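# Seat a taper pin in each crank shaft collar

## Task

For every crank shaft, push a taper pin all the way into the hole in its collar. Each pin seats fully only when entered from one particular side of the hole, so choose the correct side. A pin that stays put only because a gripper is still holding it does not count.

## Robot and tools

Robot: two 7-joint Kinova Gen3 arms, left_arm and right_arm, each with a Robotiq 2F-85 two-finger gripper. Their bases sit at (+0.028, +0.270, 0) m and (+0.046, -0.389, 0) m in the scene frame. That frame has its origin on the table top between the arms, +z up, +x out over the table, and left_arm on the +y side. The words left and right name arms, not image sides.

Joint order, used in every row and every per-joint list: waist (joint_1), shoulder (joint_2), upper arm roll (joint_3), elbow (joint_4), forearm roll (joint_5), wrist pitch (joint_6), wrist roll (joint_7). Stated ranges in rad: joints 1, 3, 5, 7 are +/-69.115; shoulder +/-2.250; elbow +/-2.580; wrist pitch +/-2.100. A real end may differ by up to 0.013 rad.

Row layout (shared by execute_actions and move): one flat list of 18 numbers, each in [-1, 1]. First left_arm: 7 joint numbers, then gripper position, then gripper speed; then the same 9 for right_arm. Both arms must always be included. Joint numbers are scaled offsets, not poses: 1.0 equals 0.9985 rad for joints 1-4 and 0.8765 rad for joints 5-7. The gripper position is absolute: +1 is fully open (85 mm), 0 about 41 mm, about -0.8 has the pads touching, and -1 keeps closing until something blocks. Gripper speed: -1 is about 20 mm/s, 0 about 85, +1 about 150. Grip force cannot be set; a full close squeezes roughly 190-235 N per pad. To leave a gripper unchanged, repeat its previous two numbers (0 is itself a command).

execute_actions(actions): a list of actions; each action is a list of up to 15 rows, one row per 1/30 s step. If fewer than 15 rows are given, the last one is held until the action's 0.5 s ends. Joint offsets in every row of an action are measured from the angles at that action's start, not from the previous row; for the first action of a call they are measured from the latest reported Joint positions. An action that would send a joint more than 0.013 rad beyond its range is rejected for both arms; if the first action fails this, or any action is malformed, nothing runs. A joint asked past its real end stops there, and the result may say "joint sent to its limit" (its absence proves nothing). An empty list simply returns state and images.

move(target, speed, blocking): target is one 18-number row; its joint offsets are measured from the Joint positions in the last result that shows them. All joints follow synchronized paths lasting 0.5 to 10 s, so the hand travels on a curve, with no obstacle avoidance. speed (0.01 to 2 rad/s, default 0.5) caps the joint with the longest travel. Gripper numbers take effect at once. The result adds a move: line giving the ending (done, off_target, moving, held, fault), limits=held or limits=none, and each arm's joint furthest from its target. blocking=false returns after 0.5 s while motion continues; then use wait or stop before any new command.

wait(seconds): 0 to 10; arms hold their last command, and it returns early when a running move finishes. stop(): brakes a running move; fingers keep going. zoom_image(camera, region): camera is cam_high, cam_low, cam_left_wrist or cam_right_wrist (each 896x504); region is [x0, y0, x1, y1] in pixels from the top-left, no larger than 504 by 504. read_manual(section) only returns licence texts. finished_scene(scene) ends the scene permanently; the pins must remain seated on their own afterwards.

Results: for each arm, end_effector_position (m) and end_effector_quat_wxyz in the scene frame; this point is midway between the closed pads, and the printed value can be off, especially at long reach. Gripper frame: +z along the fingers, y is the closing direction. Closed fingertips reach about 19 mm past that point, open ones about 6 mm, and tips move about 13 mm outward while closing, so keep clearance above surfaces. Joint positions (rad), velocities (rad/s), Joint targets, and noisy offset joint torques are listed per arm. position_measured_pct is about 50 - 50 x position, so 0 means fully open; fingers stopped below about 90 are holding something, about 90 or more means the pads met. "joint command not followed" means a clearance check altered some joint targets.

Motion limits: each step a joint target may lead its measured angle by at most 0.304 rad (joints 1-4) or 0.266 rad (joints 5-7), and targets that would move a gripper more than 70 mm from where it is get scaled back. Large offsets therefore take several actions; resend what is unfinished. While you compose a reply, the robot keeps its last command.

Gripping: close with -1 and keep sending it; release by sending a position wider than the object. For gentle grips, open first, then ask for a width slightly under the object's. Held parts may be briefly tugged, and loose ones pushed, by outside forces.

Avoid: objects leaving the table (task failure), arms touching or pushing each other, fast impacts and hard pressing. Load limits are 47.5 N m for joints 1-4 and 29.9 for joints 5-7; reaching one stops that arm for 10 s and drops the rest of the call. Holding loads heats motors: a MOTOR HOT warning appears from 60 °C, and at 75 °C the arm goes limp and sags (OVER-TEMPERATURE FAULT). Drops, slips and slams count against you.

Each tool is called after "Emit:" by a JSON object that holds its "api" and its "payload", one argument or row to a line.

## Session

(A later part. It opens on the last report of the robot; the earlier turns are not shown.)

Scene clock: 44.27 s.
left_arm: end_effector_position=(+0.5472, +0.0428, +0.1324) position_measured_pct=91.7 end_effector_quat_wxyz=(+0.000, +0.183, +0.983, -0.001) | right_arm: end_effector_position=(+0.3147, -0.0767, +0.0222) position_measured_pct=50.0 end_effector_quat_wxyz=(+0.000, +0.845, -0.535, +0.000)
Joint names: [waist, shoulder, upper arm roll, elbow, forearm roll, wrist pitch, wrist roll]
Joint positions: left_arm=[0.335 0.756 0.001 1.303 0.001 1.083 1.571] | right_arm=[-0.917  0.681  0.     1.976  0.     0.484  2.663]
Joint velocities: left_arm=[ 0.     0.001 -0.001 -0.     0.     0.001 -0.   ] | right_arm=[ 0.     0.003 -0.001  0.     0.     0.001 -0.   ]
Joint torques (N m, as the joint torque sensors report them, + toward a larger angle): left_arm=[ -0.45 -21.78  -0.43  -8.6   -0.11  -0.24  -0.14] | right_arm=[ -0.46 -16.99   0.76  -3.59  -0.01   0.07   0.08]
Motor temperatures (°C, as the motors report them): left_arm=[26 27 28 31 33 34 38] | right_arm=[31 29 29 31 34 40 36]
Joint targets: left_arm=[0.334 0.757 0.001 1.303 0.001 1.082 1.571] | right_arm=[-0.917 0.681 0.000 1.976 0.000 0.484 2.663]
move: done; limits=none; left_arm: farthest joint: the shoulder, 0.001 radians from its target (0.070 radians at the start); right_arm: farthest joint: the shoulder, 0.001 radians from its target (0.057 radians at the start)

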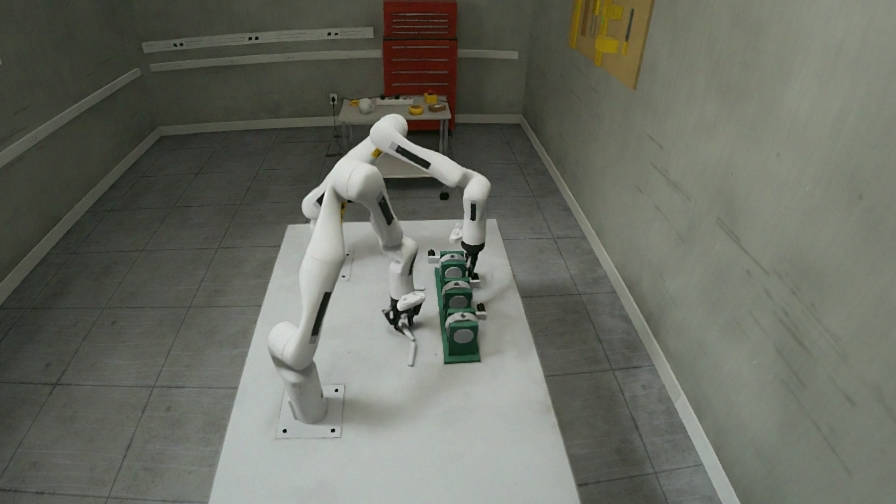

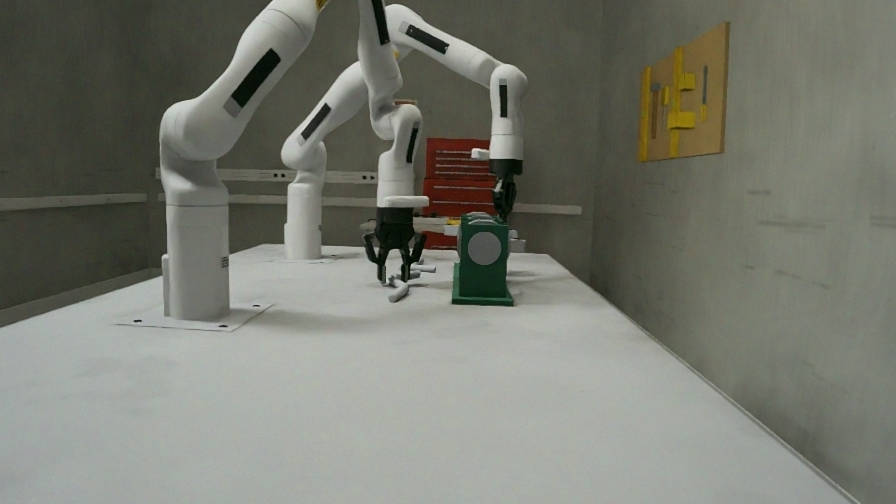

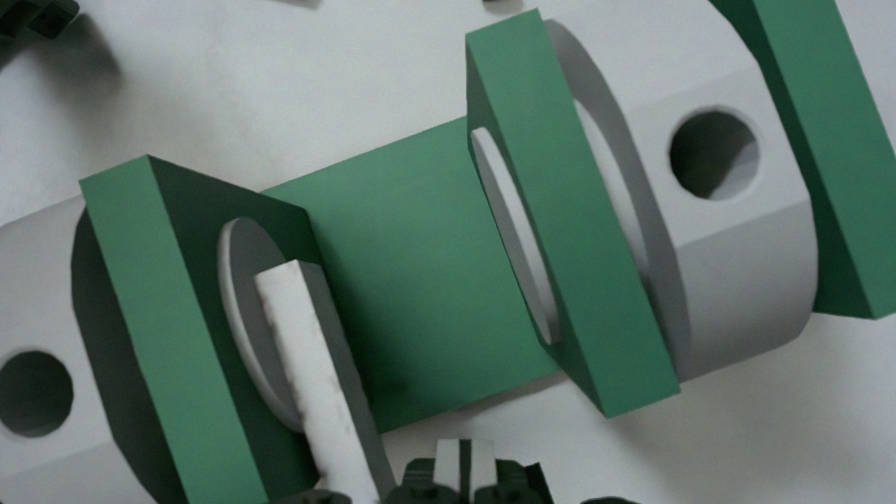

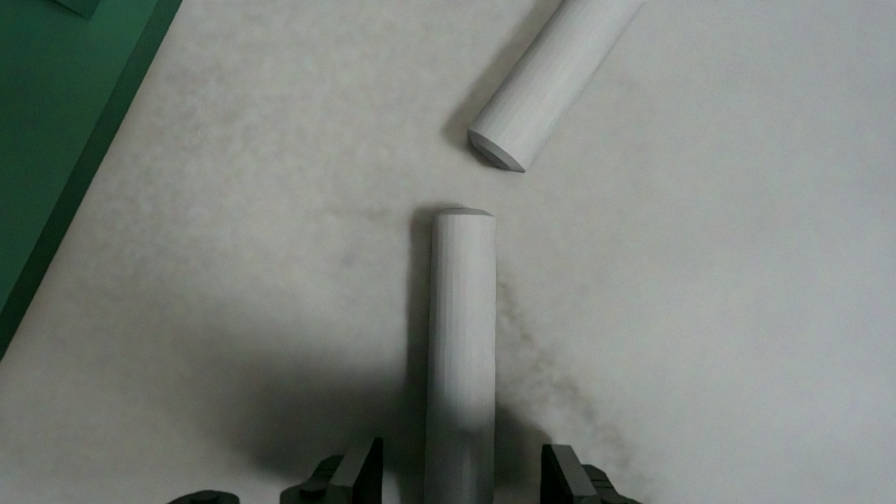

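Emit:
{"api": "move", "payload": {
  "target": [0,0,0,0,0,0,0,-1,0.5,0,0,0,0,0,0,0,-1,0.3]
}}

Emit:
{"api": "zoom_image", "payload": {
  "camera": "cam_low",
  "region": [435, 205, 535, 265]
}}

Emit:
{"api": "zoom_image", "payload": {
  "camera": "cam_high",
  "region": [420, 240, 500, 350]
}}

Scene clock: 45.37 s.
left_arm: end_effector_position=(+0.5472, +0.0427, +0.1325) position_measured_pct=91.7 end_effector_quat_wxyz=(+0.000, +0.183, +0.983, -0.001) | right_arm: end_effector_position=(+0.3148, -0.0767, +0.0226) position_measured_pct=77.4 end_effector_quat_wxyz=(-0.000, +0.845, -0.535, +0.000)
Joint names: [waist, shoulder, upper arm roll, elbow, forearm roll, wrist pitch, wrist roll]
Joint positions: left_arm=[0.335 0.756 0.001 1.303 0.001 1.083 1.571] | right_arm=[-0.917  0.68   0.     1.976  0.     0.485  2.664]
Joint velocities: left_arm=[ 0.001  0.    -0.     0.     0.    -0.001  0.   ] | right_arm=[-0.     0.001  0.001  0.001  0.     0.001  0.   ]
Joint torques (N m, as the joint torque sensors report them, + toward a larger angle): left_arm=[ -0.09 -22.42  -0.07  -8.28  -0.2    0.    -0.24] | right_arm=[ -0.31 -16.9    0.75  -3.76   0.12  -0.02  -0.07]
Motor temperatures (°C, as the motors report them): left_arm=[26 27 28 31 33 34 38] | right_arm=[31 29 29 31 34 40 36]
Joint targets: left_arm=[0.335 0.756 0.001 1.303 0.001 1.083 1.571] | right_arm=[-0.917 0.681 0.000 1.976 0.000 0.484 2.663]
move: done; limits=none; left_arm: farthest joint: the waist, 0.000 radians from its target (0.000 radians at the start); right_arm: farthest joint: the shoulder, 0.001 radians from its target (0.000 radians at the start)

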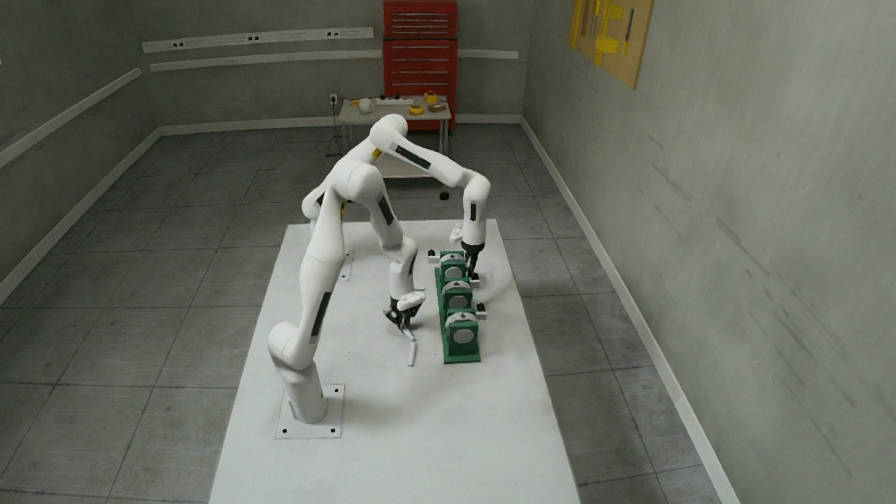

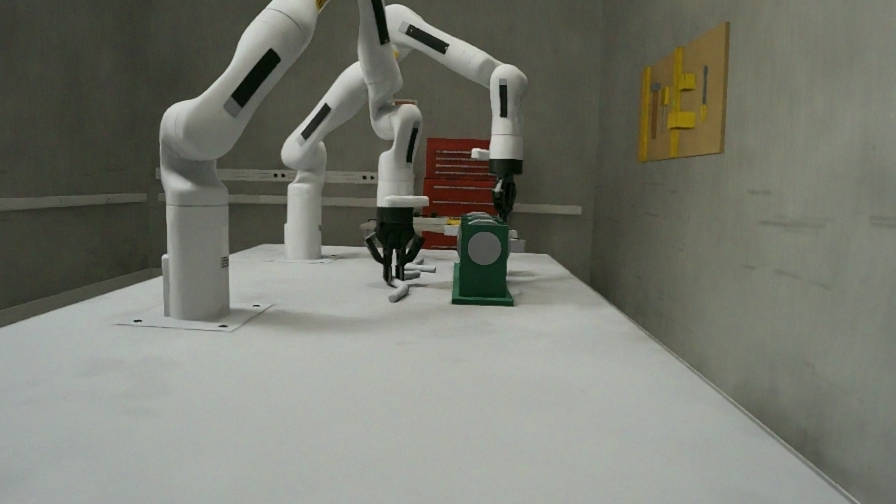

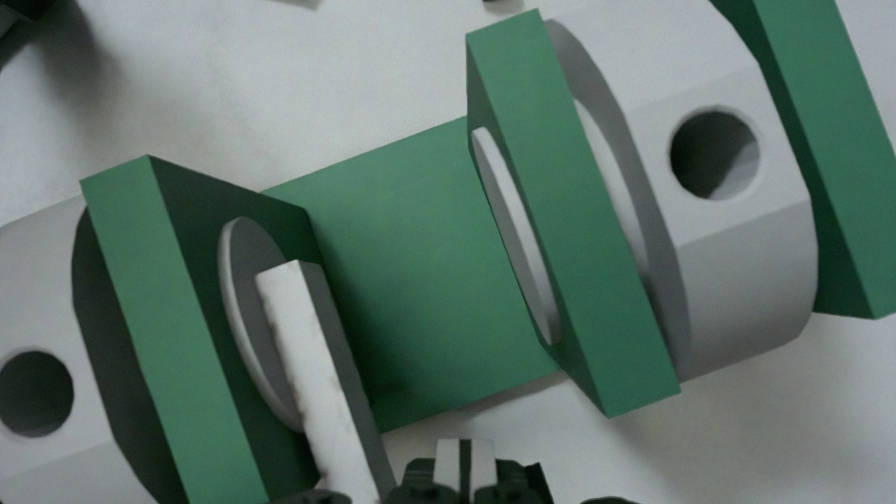

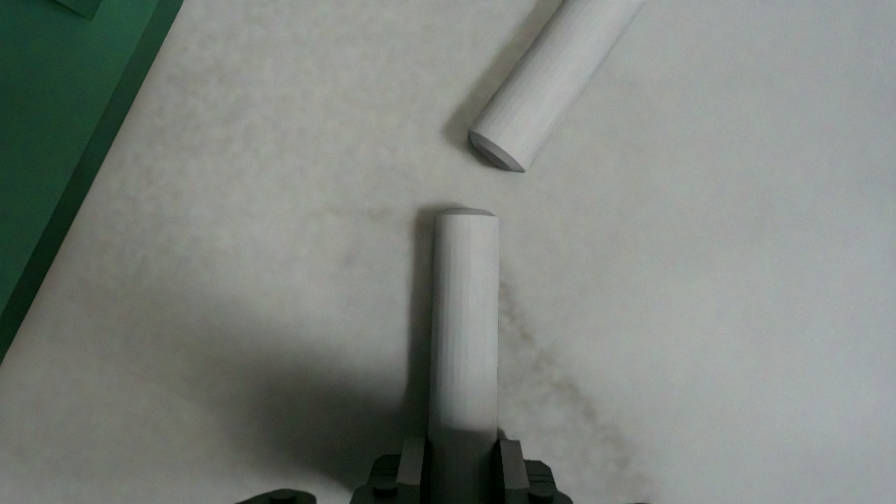

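Region (435, 205, 535, 265) of cam_low's 896x504 image, scaled by 5.040, with more detail than that image has; it fills the top 302 rows of this view, and the rest is white.

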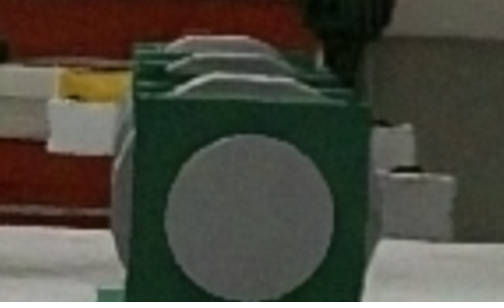

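Region (420, 240, 500, 350) of cam_high's 896x504 image, scaled by 4.582, with more detail than that image has; it fills the left 367 columns of this view, and the rest is white.

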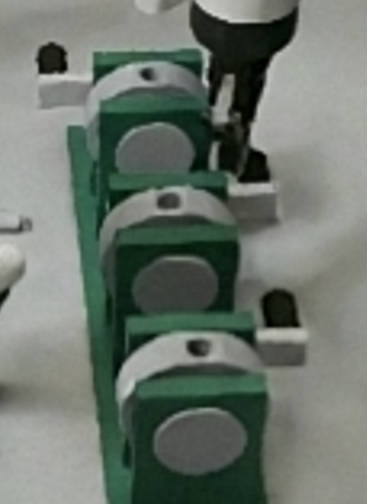

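Emit:
{"api": "move", "payload": {
  "target": [0,0.0035,0,0.0044,0,-0.0086,0,-1,0.5,0,-0.06,0,0,0,0.068,0,-1,0.3],
  "speed": 0.2
}}

Emit:
{"api": "move", "payload": {
  "target": [-0.05,-0.14,0,-0.007,0,0.142,0.5,-1,0.5,0,-0.1,0,0,0,0.114,-0.6,-1,0.3],
  "speed": 0.8
}}

Emit:
{"api": "move", "payload": {
  "target": [-0.2,-0.22,0,0.45,0,-0.285,0.6,0,0.5,0,-0.1,0,0.06,0,-0.3,-0.648,-1,0.3],
  "speed": 0.9
}}

Scene clock: 47.73 s.
left_arm: end_effector_position=(+0.5468, +0.0426, +0.1296) position_measured_pct=91.7 end_effector_quat_wxyz=(-0.000, +0.183, +0.983, -0.001) | right_arm: end_effector_position=(+0.3125, -0.0796, +0.0470) position_measured_pct=77.4 end_effector_quat_wxyz=(-0.000, +0.845, -0.535, +0.000)
Joint names: [waist, shoulder, upper arm roll, elbow, forearm roll, wrist pitch, wrist roll]
Joint positions: left_arm=[0.335 0.759 0.001 1.307 0.001 1.076 1.571] | right_arm=[-0.917  0.62   0.     1.976  0.     0.544  2.664]
Joint velocities: left_arm=[ 0.     0.     0.001  0.    -0.     0.001 -0.   ] | right_arm=[-0.    -0.004  0.002  0.    -0.    -0.     0.   ]
Joint torques (N m, as the joint torque sensors report them, + toward a larger angle): left_arm=[  0.06 -22.25   0.24  -7.99  -0.36  -0.47  -0.3 ] | right_arm=[ -0.2  -18.1    0.9   -4.8   -0.02   0.53  -0.15]
Motor temperatures (°C, as the motors report them): left_arm=[26 27 28 31 33 34 38] | right_arm=[31 29 29 31 34 40 36]
Joint targets: left_arm=[0.335 0.759 0.001 1.307 0.001 1.075 1.571] | right_arm=[-0.917 0.620 0.000 1.976 0.000 0.544 2.664]
move: done; limits=none; left_arm: farthest joint: the shoulder, 0.001 radians from its target (0.004 radians at the start); right_arm: farthest joint: the waist, 0.000 radians from its target (0.000 radians at the start)

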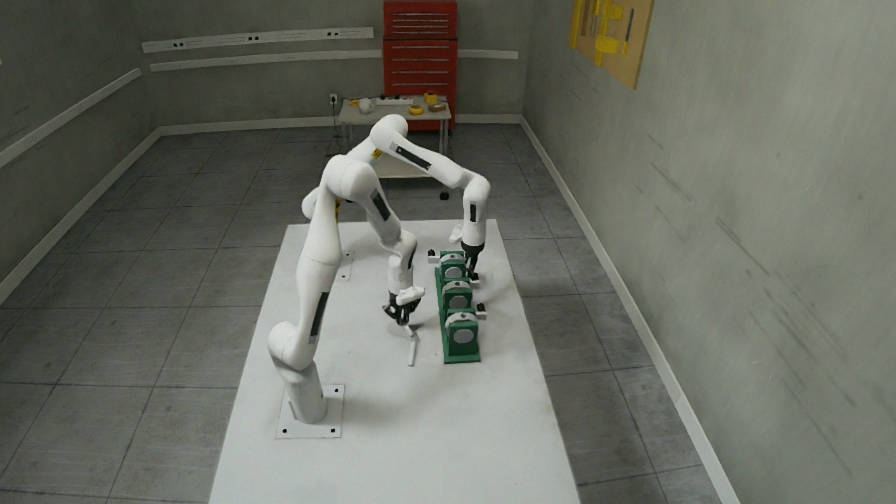

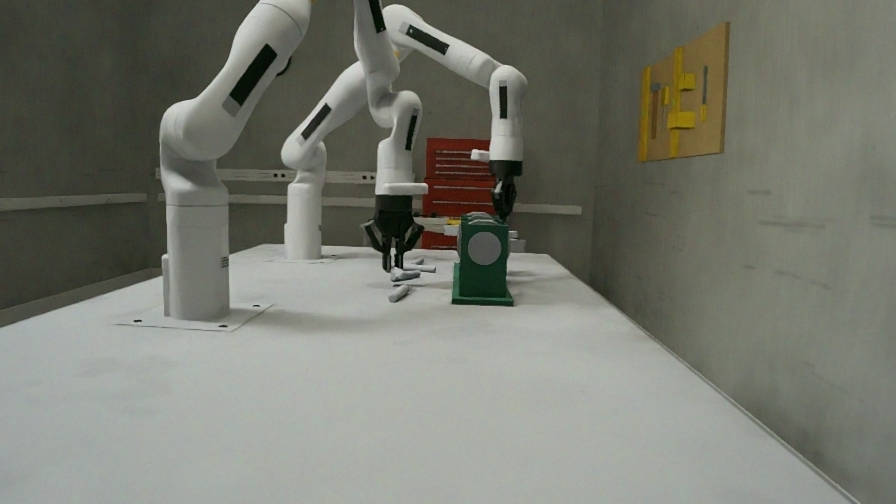

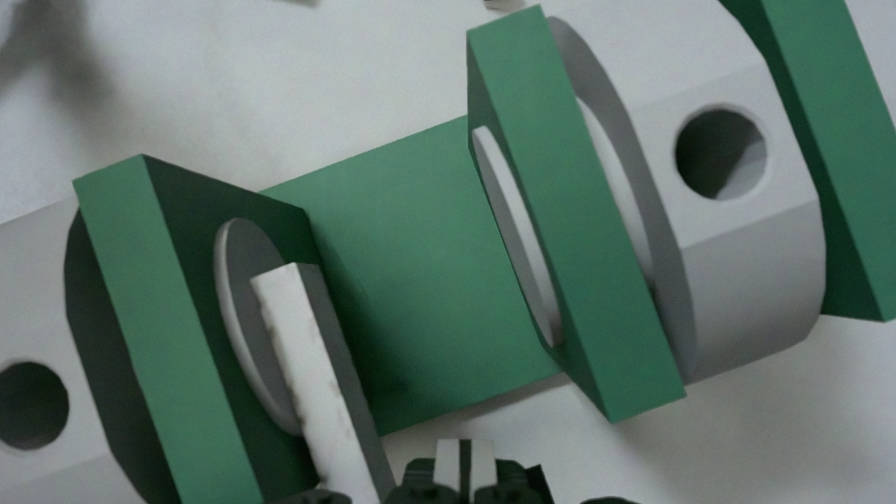

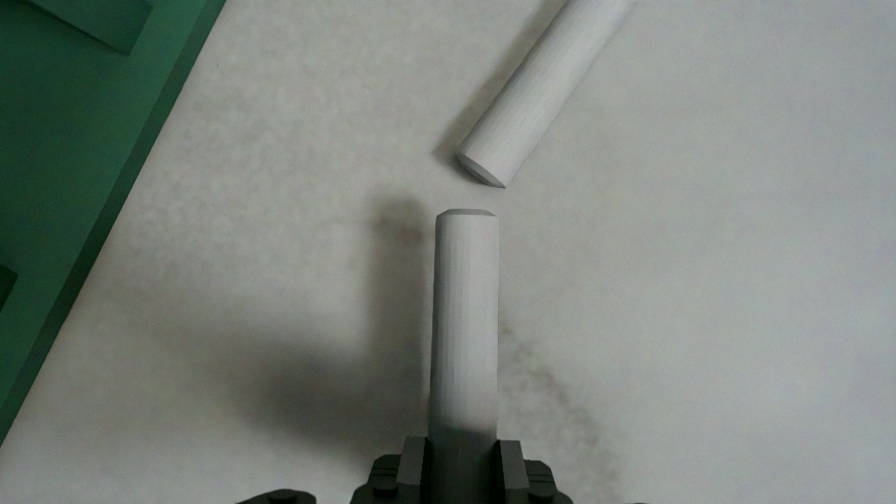

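Scene clock: 48.83 s.
left_arm: end_effector_position=(+0.5389, +0.0749, +0.2090) position_measured_pct=91.7 end_effector_quat_wxyz=(+0.010, -0.060, +0.998, -0.005) | right_arm: end_effector_position=(+0.3068, -0.0871, +0.0871) position_measured_pct=77.4 end_effector_quat_wxyz=(+0.000, -0.677, +0.736, -0.000)
Joint names: [waist, shoulder, upper arm roll, elbow, forearm roll, wrist pitch, wrist roll]
Joint positions: left_arm=[0.285 0.619 0.001 1.3   0.001 1.2   2.009] | right_arm=[-0.917  0.521  0.     1.976  0.     0.644  2.138]
Joint velocities: left_arm=[-0.001 -0.003  0.     0.    -0.     0.001 -0.   ] | right_arm=[ 0.    -0.002 -0.002 -0.002 -0.     0.     0.   ]
Joint torques (N m, as the joint torque sensors report them, + toward a larger angle): left_arm=[ -0.35 -20.65  -0.26  -8.49  -0.02  -0.02   0.14] | right_arm=[ -0.04 -16.42   0.67  -5.35   0.15   0.44  -0.03]
Motor temperatures (°C, as the motors report them): left_arm=[26 27 28 31 33 34 38] | right_arm=[31 29 29 31 34 40 36]
Joint targets: left_arm=[0.285 0.619 0.001 1.300 0.001 1.200 2.009] | right_arm=[-0.917 0.521 0.000 1.976 0.000 0.644 2.138]
move: done; limits=none; left_arm: farthest joint: the waist, 0.000 radians from its target (0.050 radians at the start); right_arm: farthest joint: the shoulder, 0.001 radians from its target (0.100 radians at the start)

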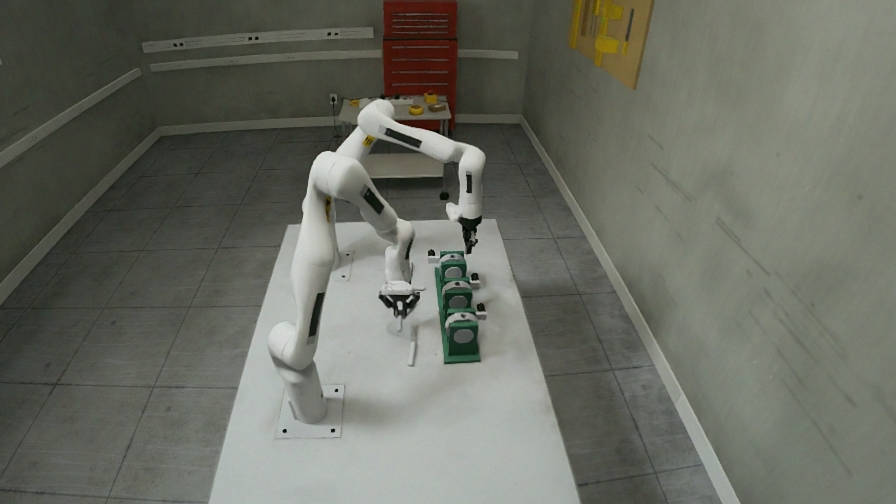

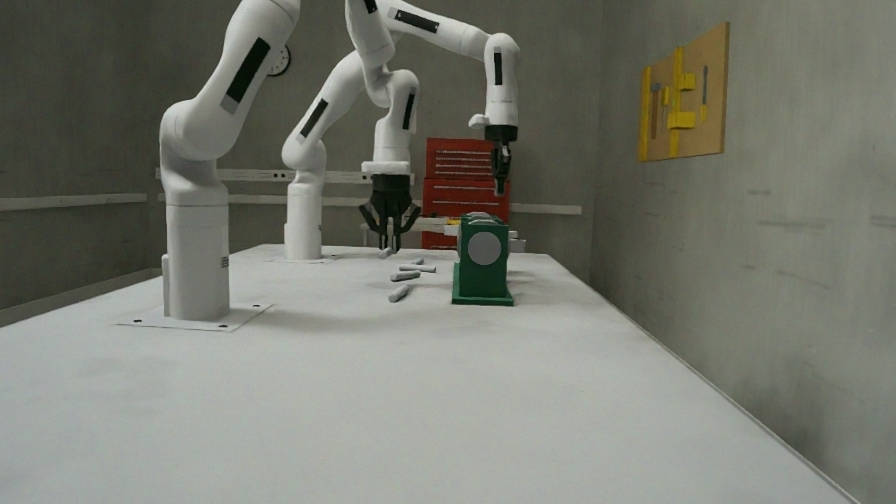

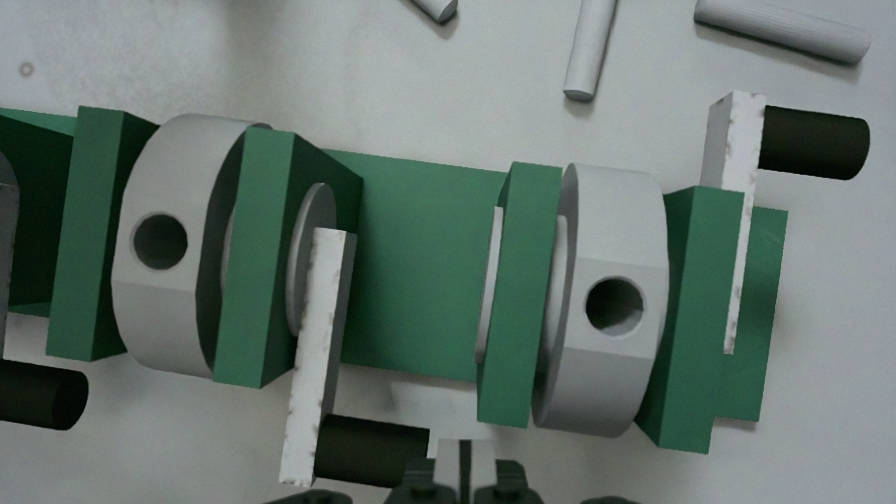

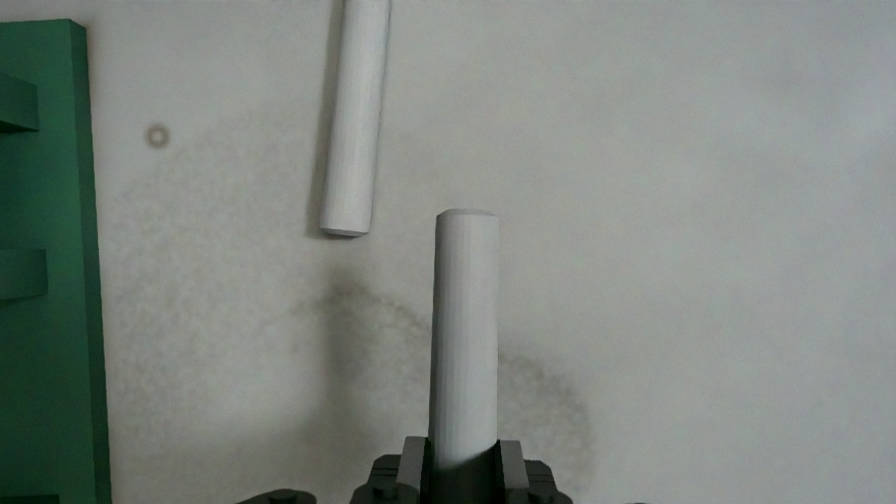

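Scene clock: 50.07 s.
left_arm: end_effector_position=(+0.4617, +0.1927, +0.1895) position_measured_pct=50.0 end_effector_quat_wxyz=(+0.018, -0.410, +0.912, -0.011) | right_arm: end_effector_position=(+0.3464, -0.0351, +0.1281) position_measured_pct=77.4 end_effector_quat_wxyz=(+0.135, -0.438, +0.886, +0.067)
Joint names: [waist, shoulder, upper arm roll, elbow, forearm roll, wrist pitch, wrist roll]
Joint positions: left_arm=[0.086 0.4   0.001 1.749 0.001 0.95  2.535] | right_arm=[-0.917  0.421  0.     2.036  0.     0.381  1.57 ]
Joint velocities: left_arm=[-0.002 -0.003 -0.001  0.001 -0.    -0.001 -0.   ] | right_arm=[ 0.    -0.002 -0.001 -0.     0.     0.     0.   ]
Joint torques (N m, as the joint torque sensors report them, + toward a larger angle): left_arm=[ -0.22 -16.    -0.12  -7.98   0.01  -0.17  -0.15] | right_arm=[ -0.18 -16.18   0.47  -6.44   0.05  -0.87   0.04]
Motor temperatures (°C, as the motors report them): left_arm=[26 27 28 31 33 34 38] | right_arm=[31 29 29 31 34 40 36]
Joint targets: left_arm=[0.085 0.399 0.001 1.749 0.001 0.950 2.535] | right_arm=[-0.917 0.421 0.000 2.036 0.000 0.381 1.570]
move: done; limits=none; left_arm: farthest joint: the waist, 0.000 radians from its target (0.200 radians at the start); right_arm: farthest joint: the waist, 0.000 radians from its target (0.000 radians at the start)

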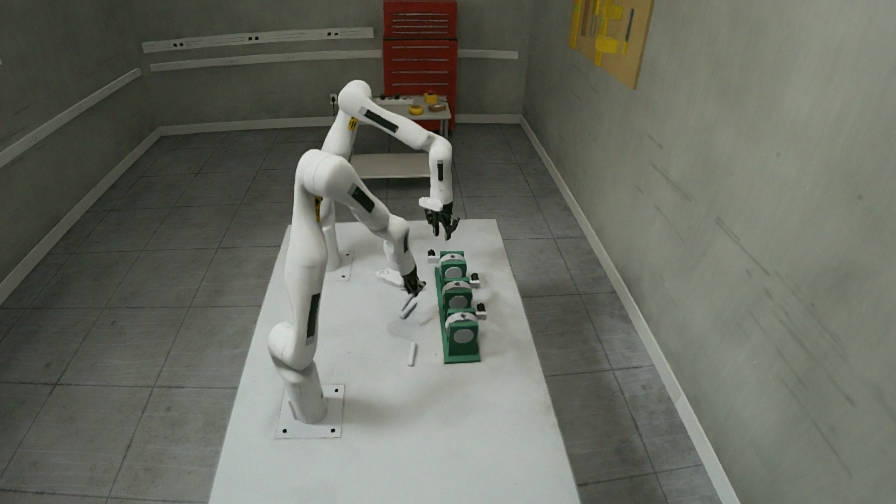

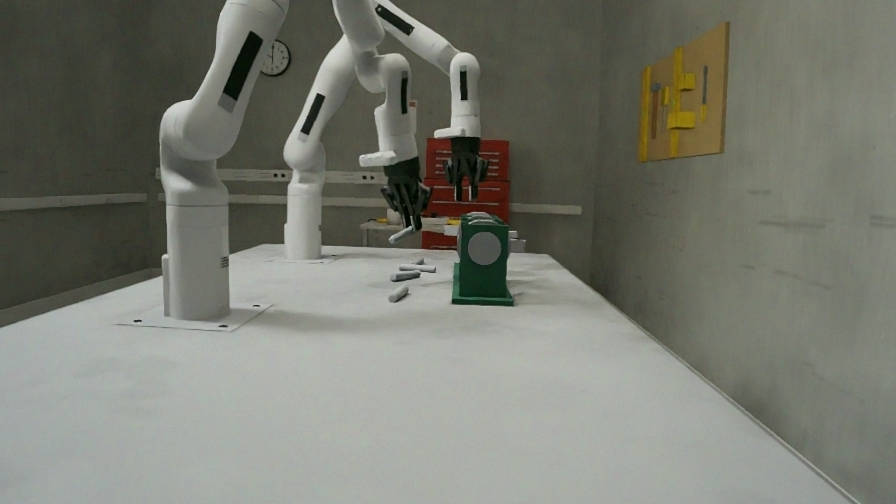

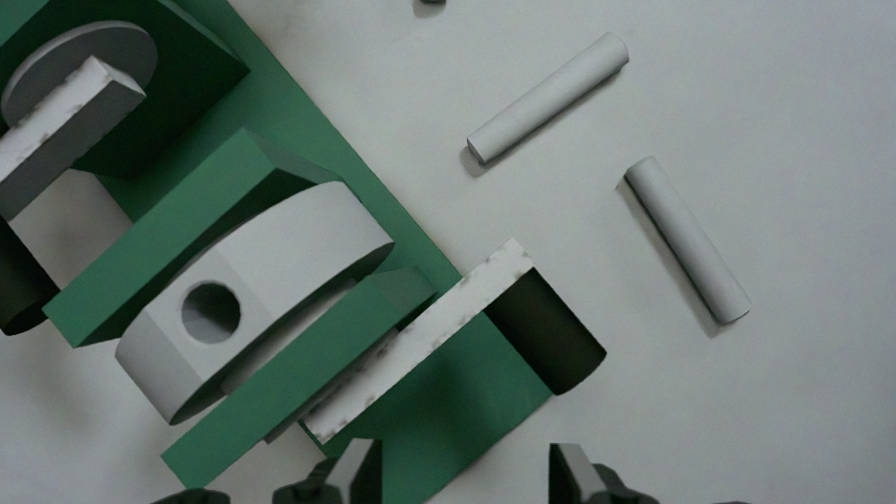

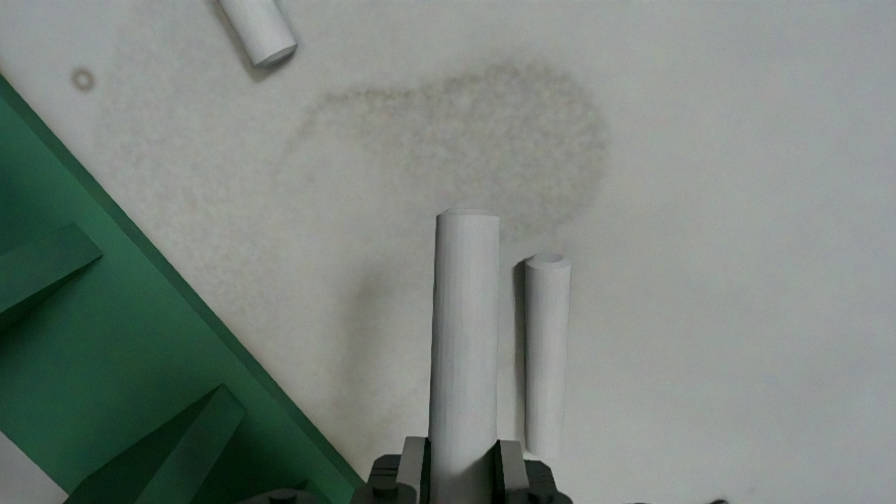

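Emit:
{"api": "execute_actions", "payload": {
  "actions": []
}}

Scene clock: 51.87 s.
left_arm: end_effector_position=(+0.4618, +0.1928, +0.1897) position_measured_pct=50.0 end_effector_quat_wxyz=(+0.018, -0.410, +0.912, -0.012) | right_arm: end_effector_position=(+0.3464, -0.0351, +0.1281) position_measured_pct=77.4 end_effector_quat_wxyz=(+0.135, -0.438, +0.886, +0.067)
Joint names: [waist, shoulder, upper arm roll, elbow, forearm roll, wrist pitch, wrist roll]
Joint positions: left_arm=[0.085 0.399 0.001 1.749 0.001 0.95  2.535] | right_arm=[-0.917  0.421  0.     2.036  0.     0.381  1.57 ]
Joint velocities: left_arm=[ 0.     0.     0.001  0.     0.     0.001 -0.   ] | right_arm=[ 0.     0.     0.002 -0.001  0.    -0.001 -0.   ]
Joint torques (N m, as the joint torque sensors report them, + toward a larger angle): left_arm=[ -0.54 -16.14  -0.46  -8.2    0.04  -0.35   0.05] | right_arm=[  0.08 -16.01   0.22  -6.59   0.1   -0.69   0.09]
Motor temperatures (°C, as the motors report them): left_arm=[26 27 28 31 33 34 38] | right_arm=[31 29 29 31 34 40 36]
Joint targets: left_arm=[0.085 0.399 0.001 1.749 0.001 0.950 2.535] | right_arm=[-0.917 0.421 0.000 2.036 0.000 0.381 1.570]

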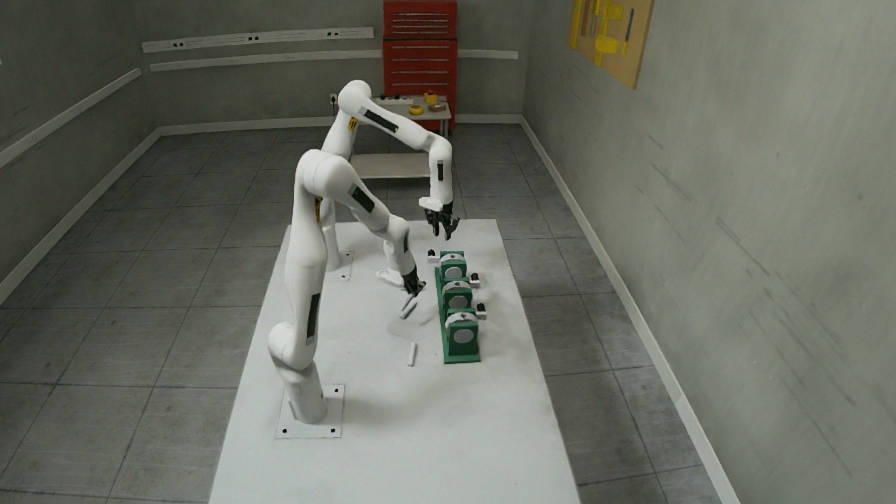

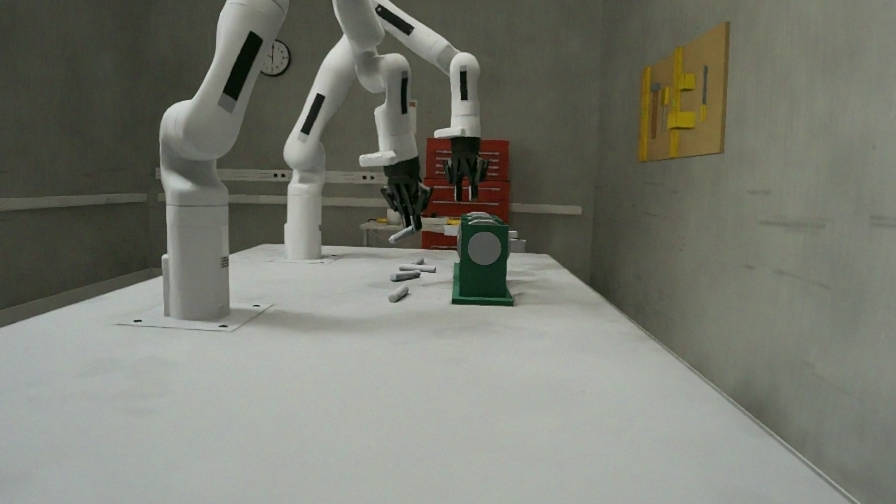

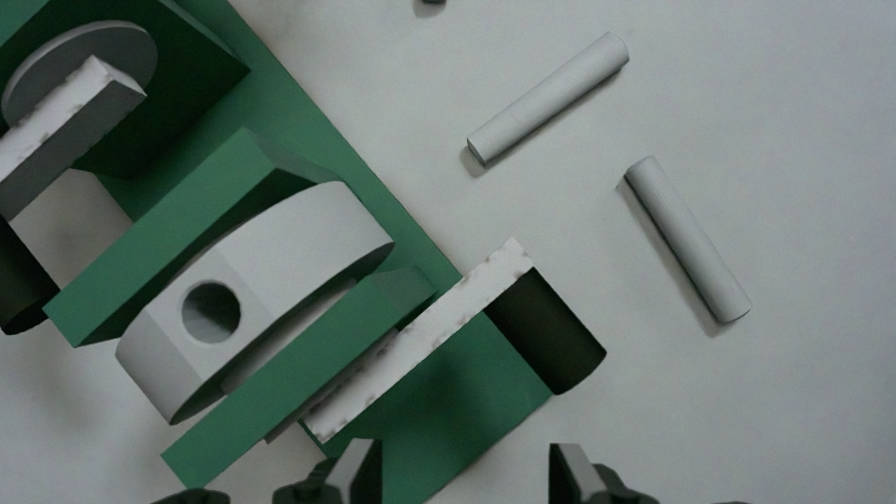

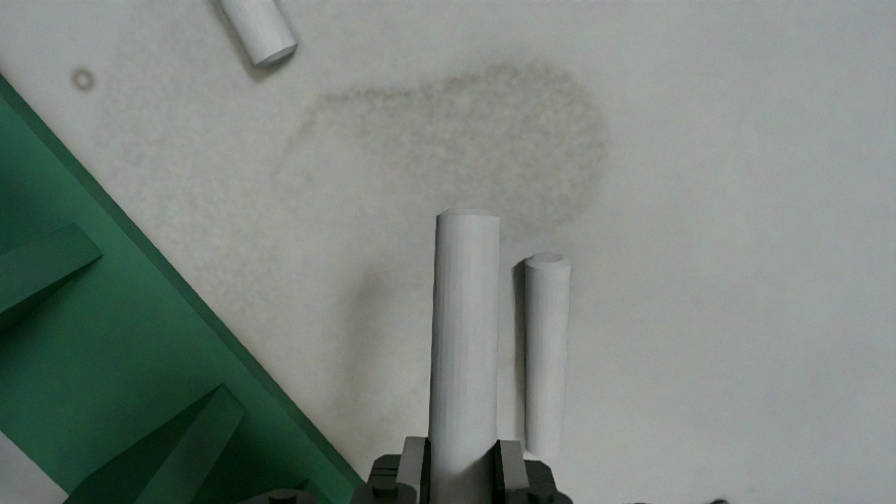

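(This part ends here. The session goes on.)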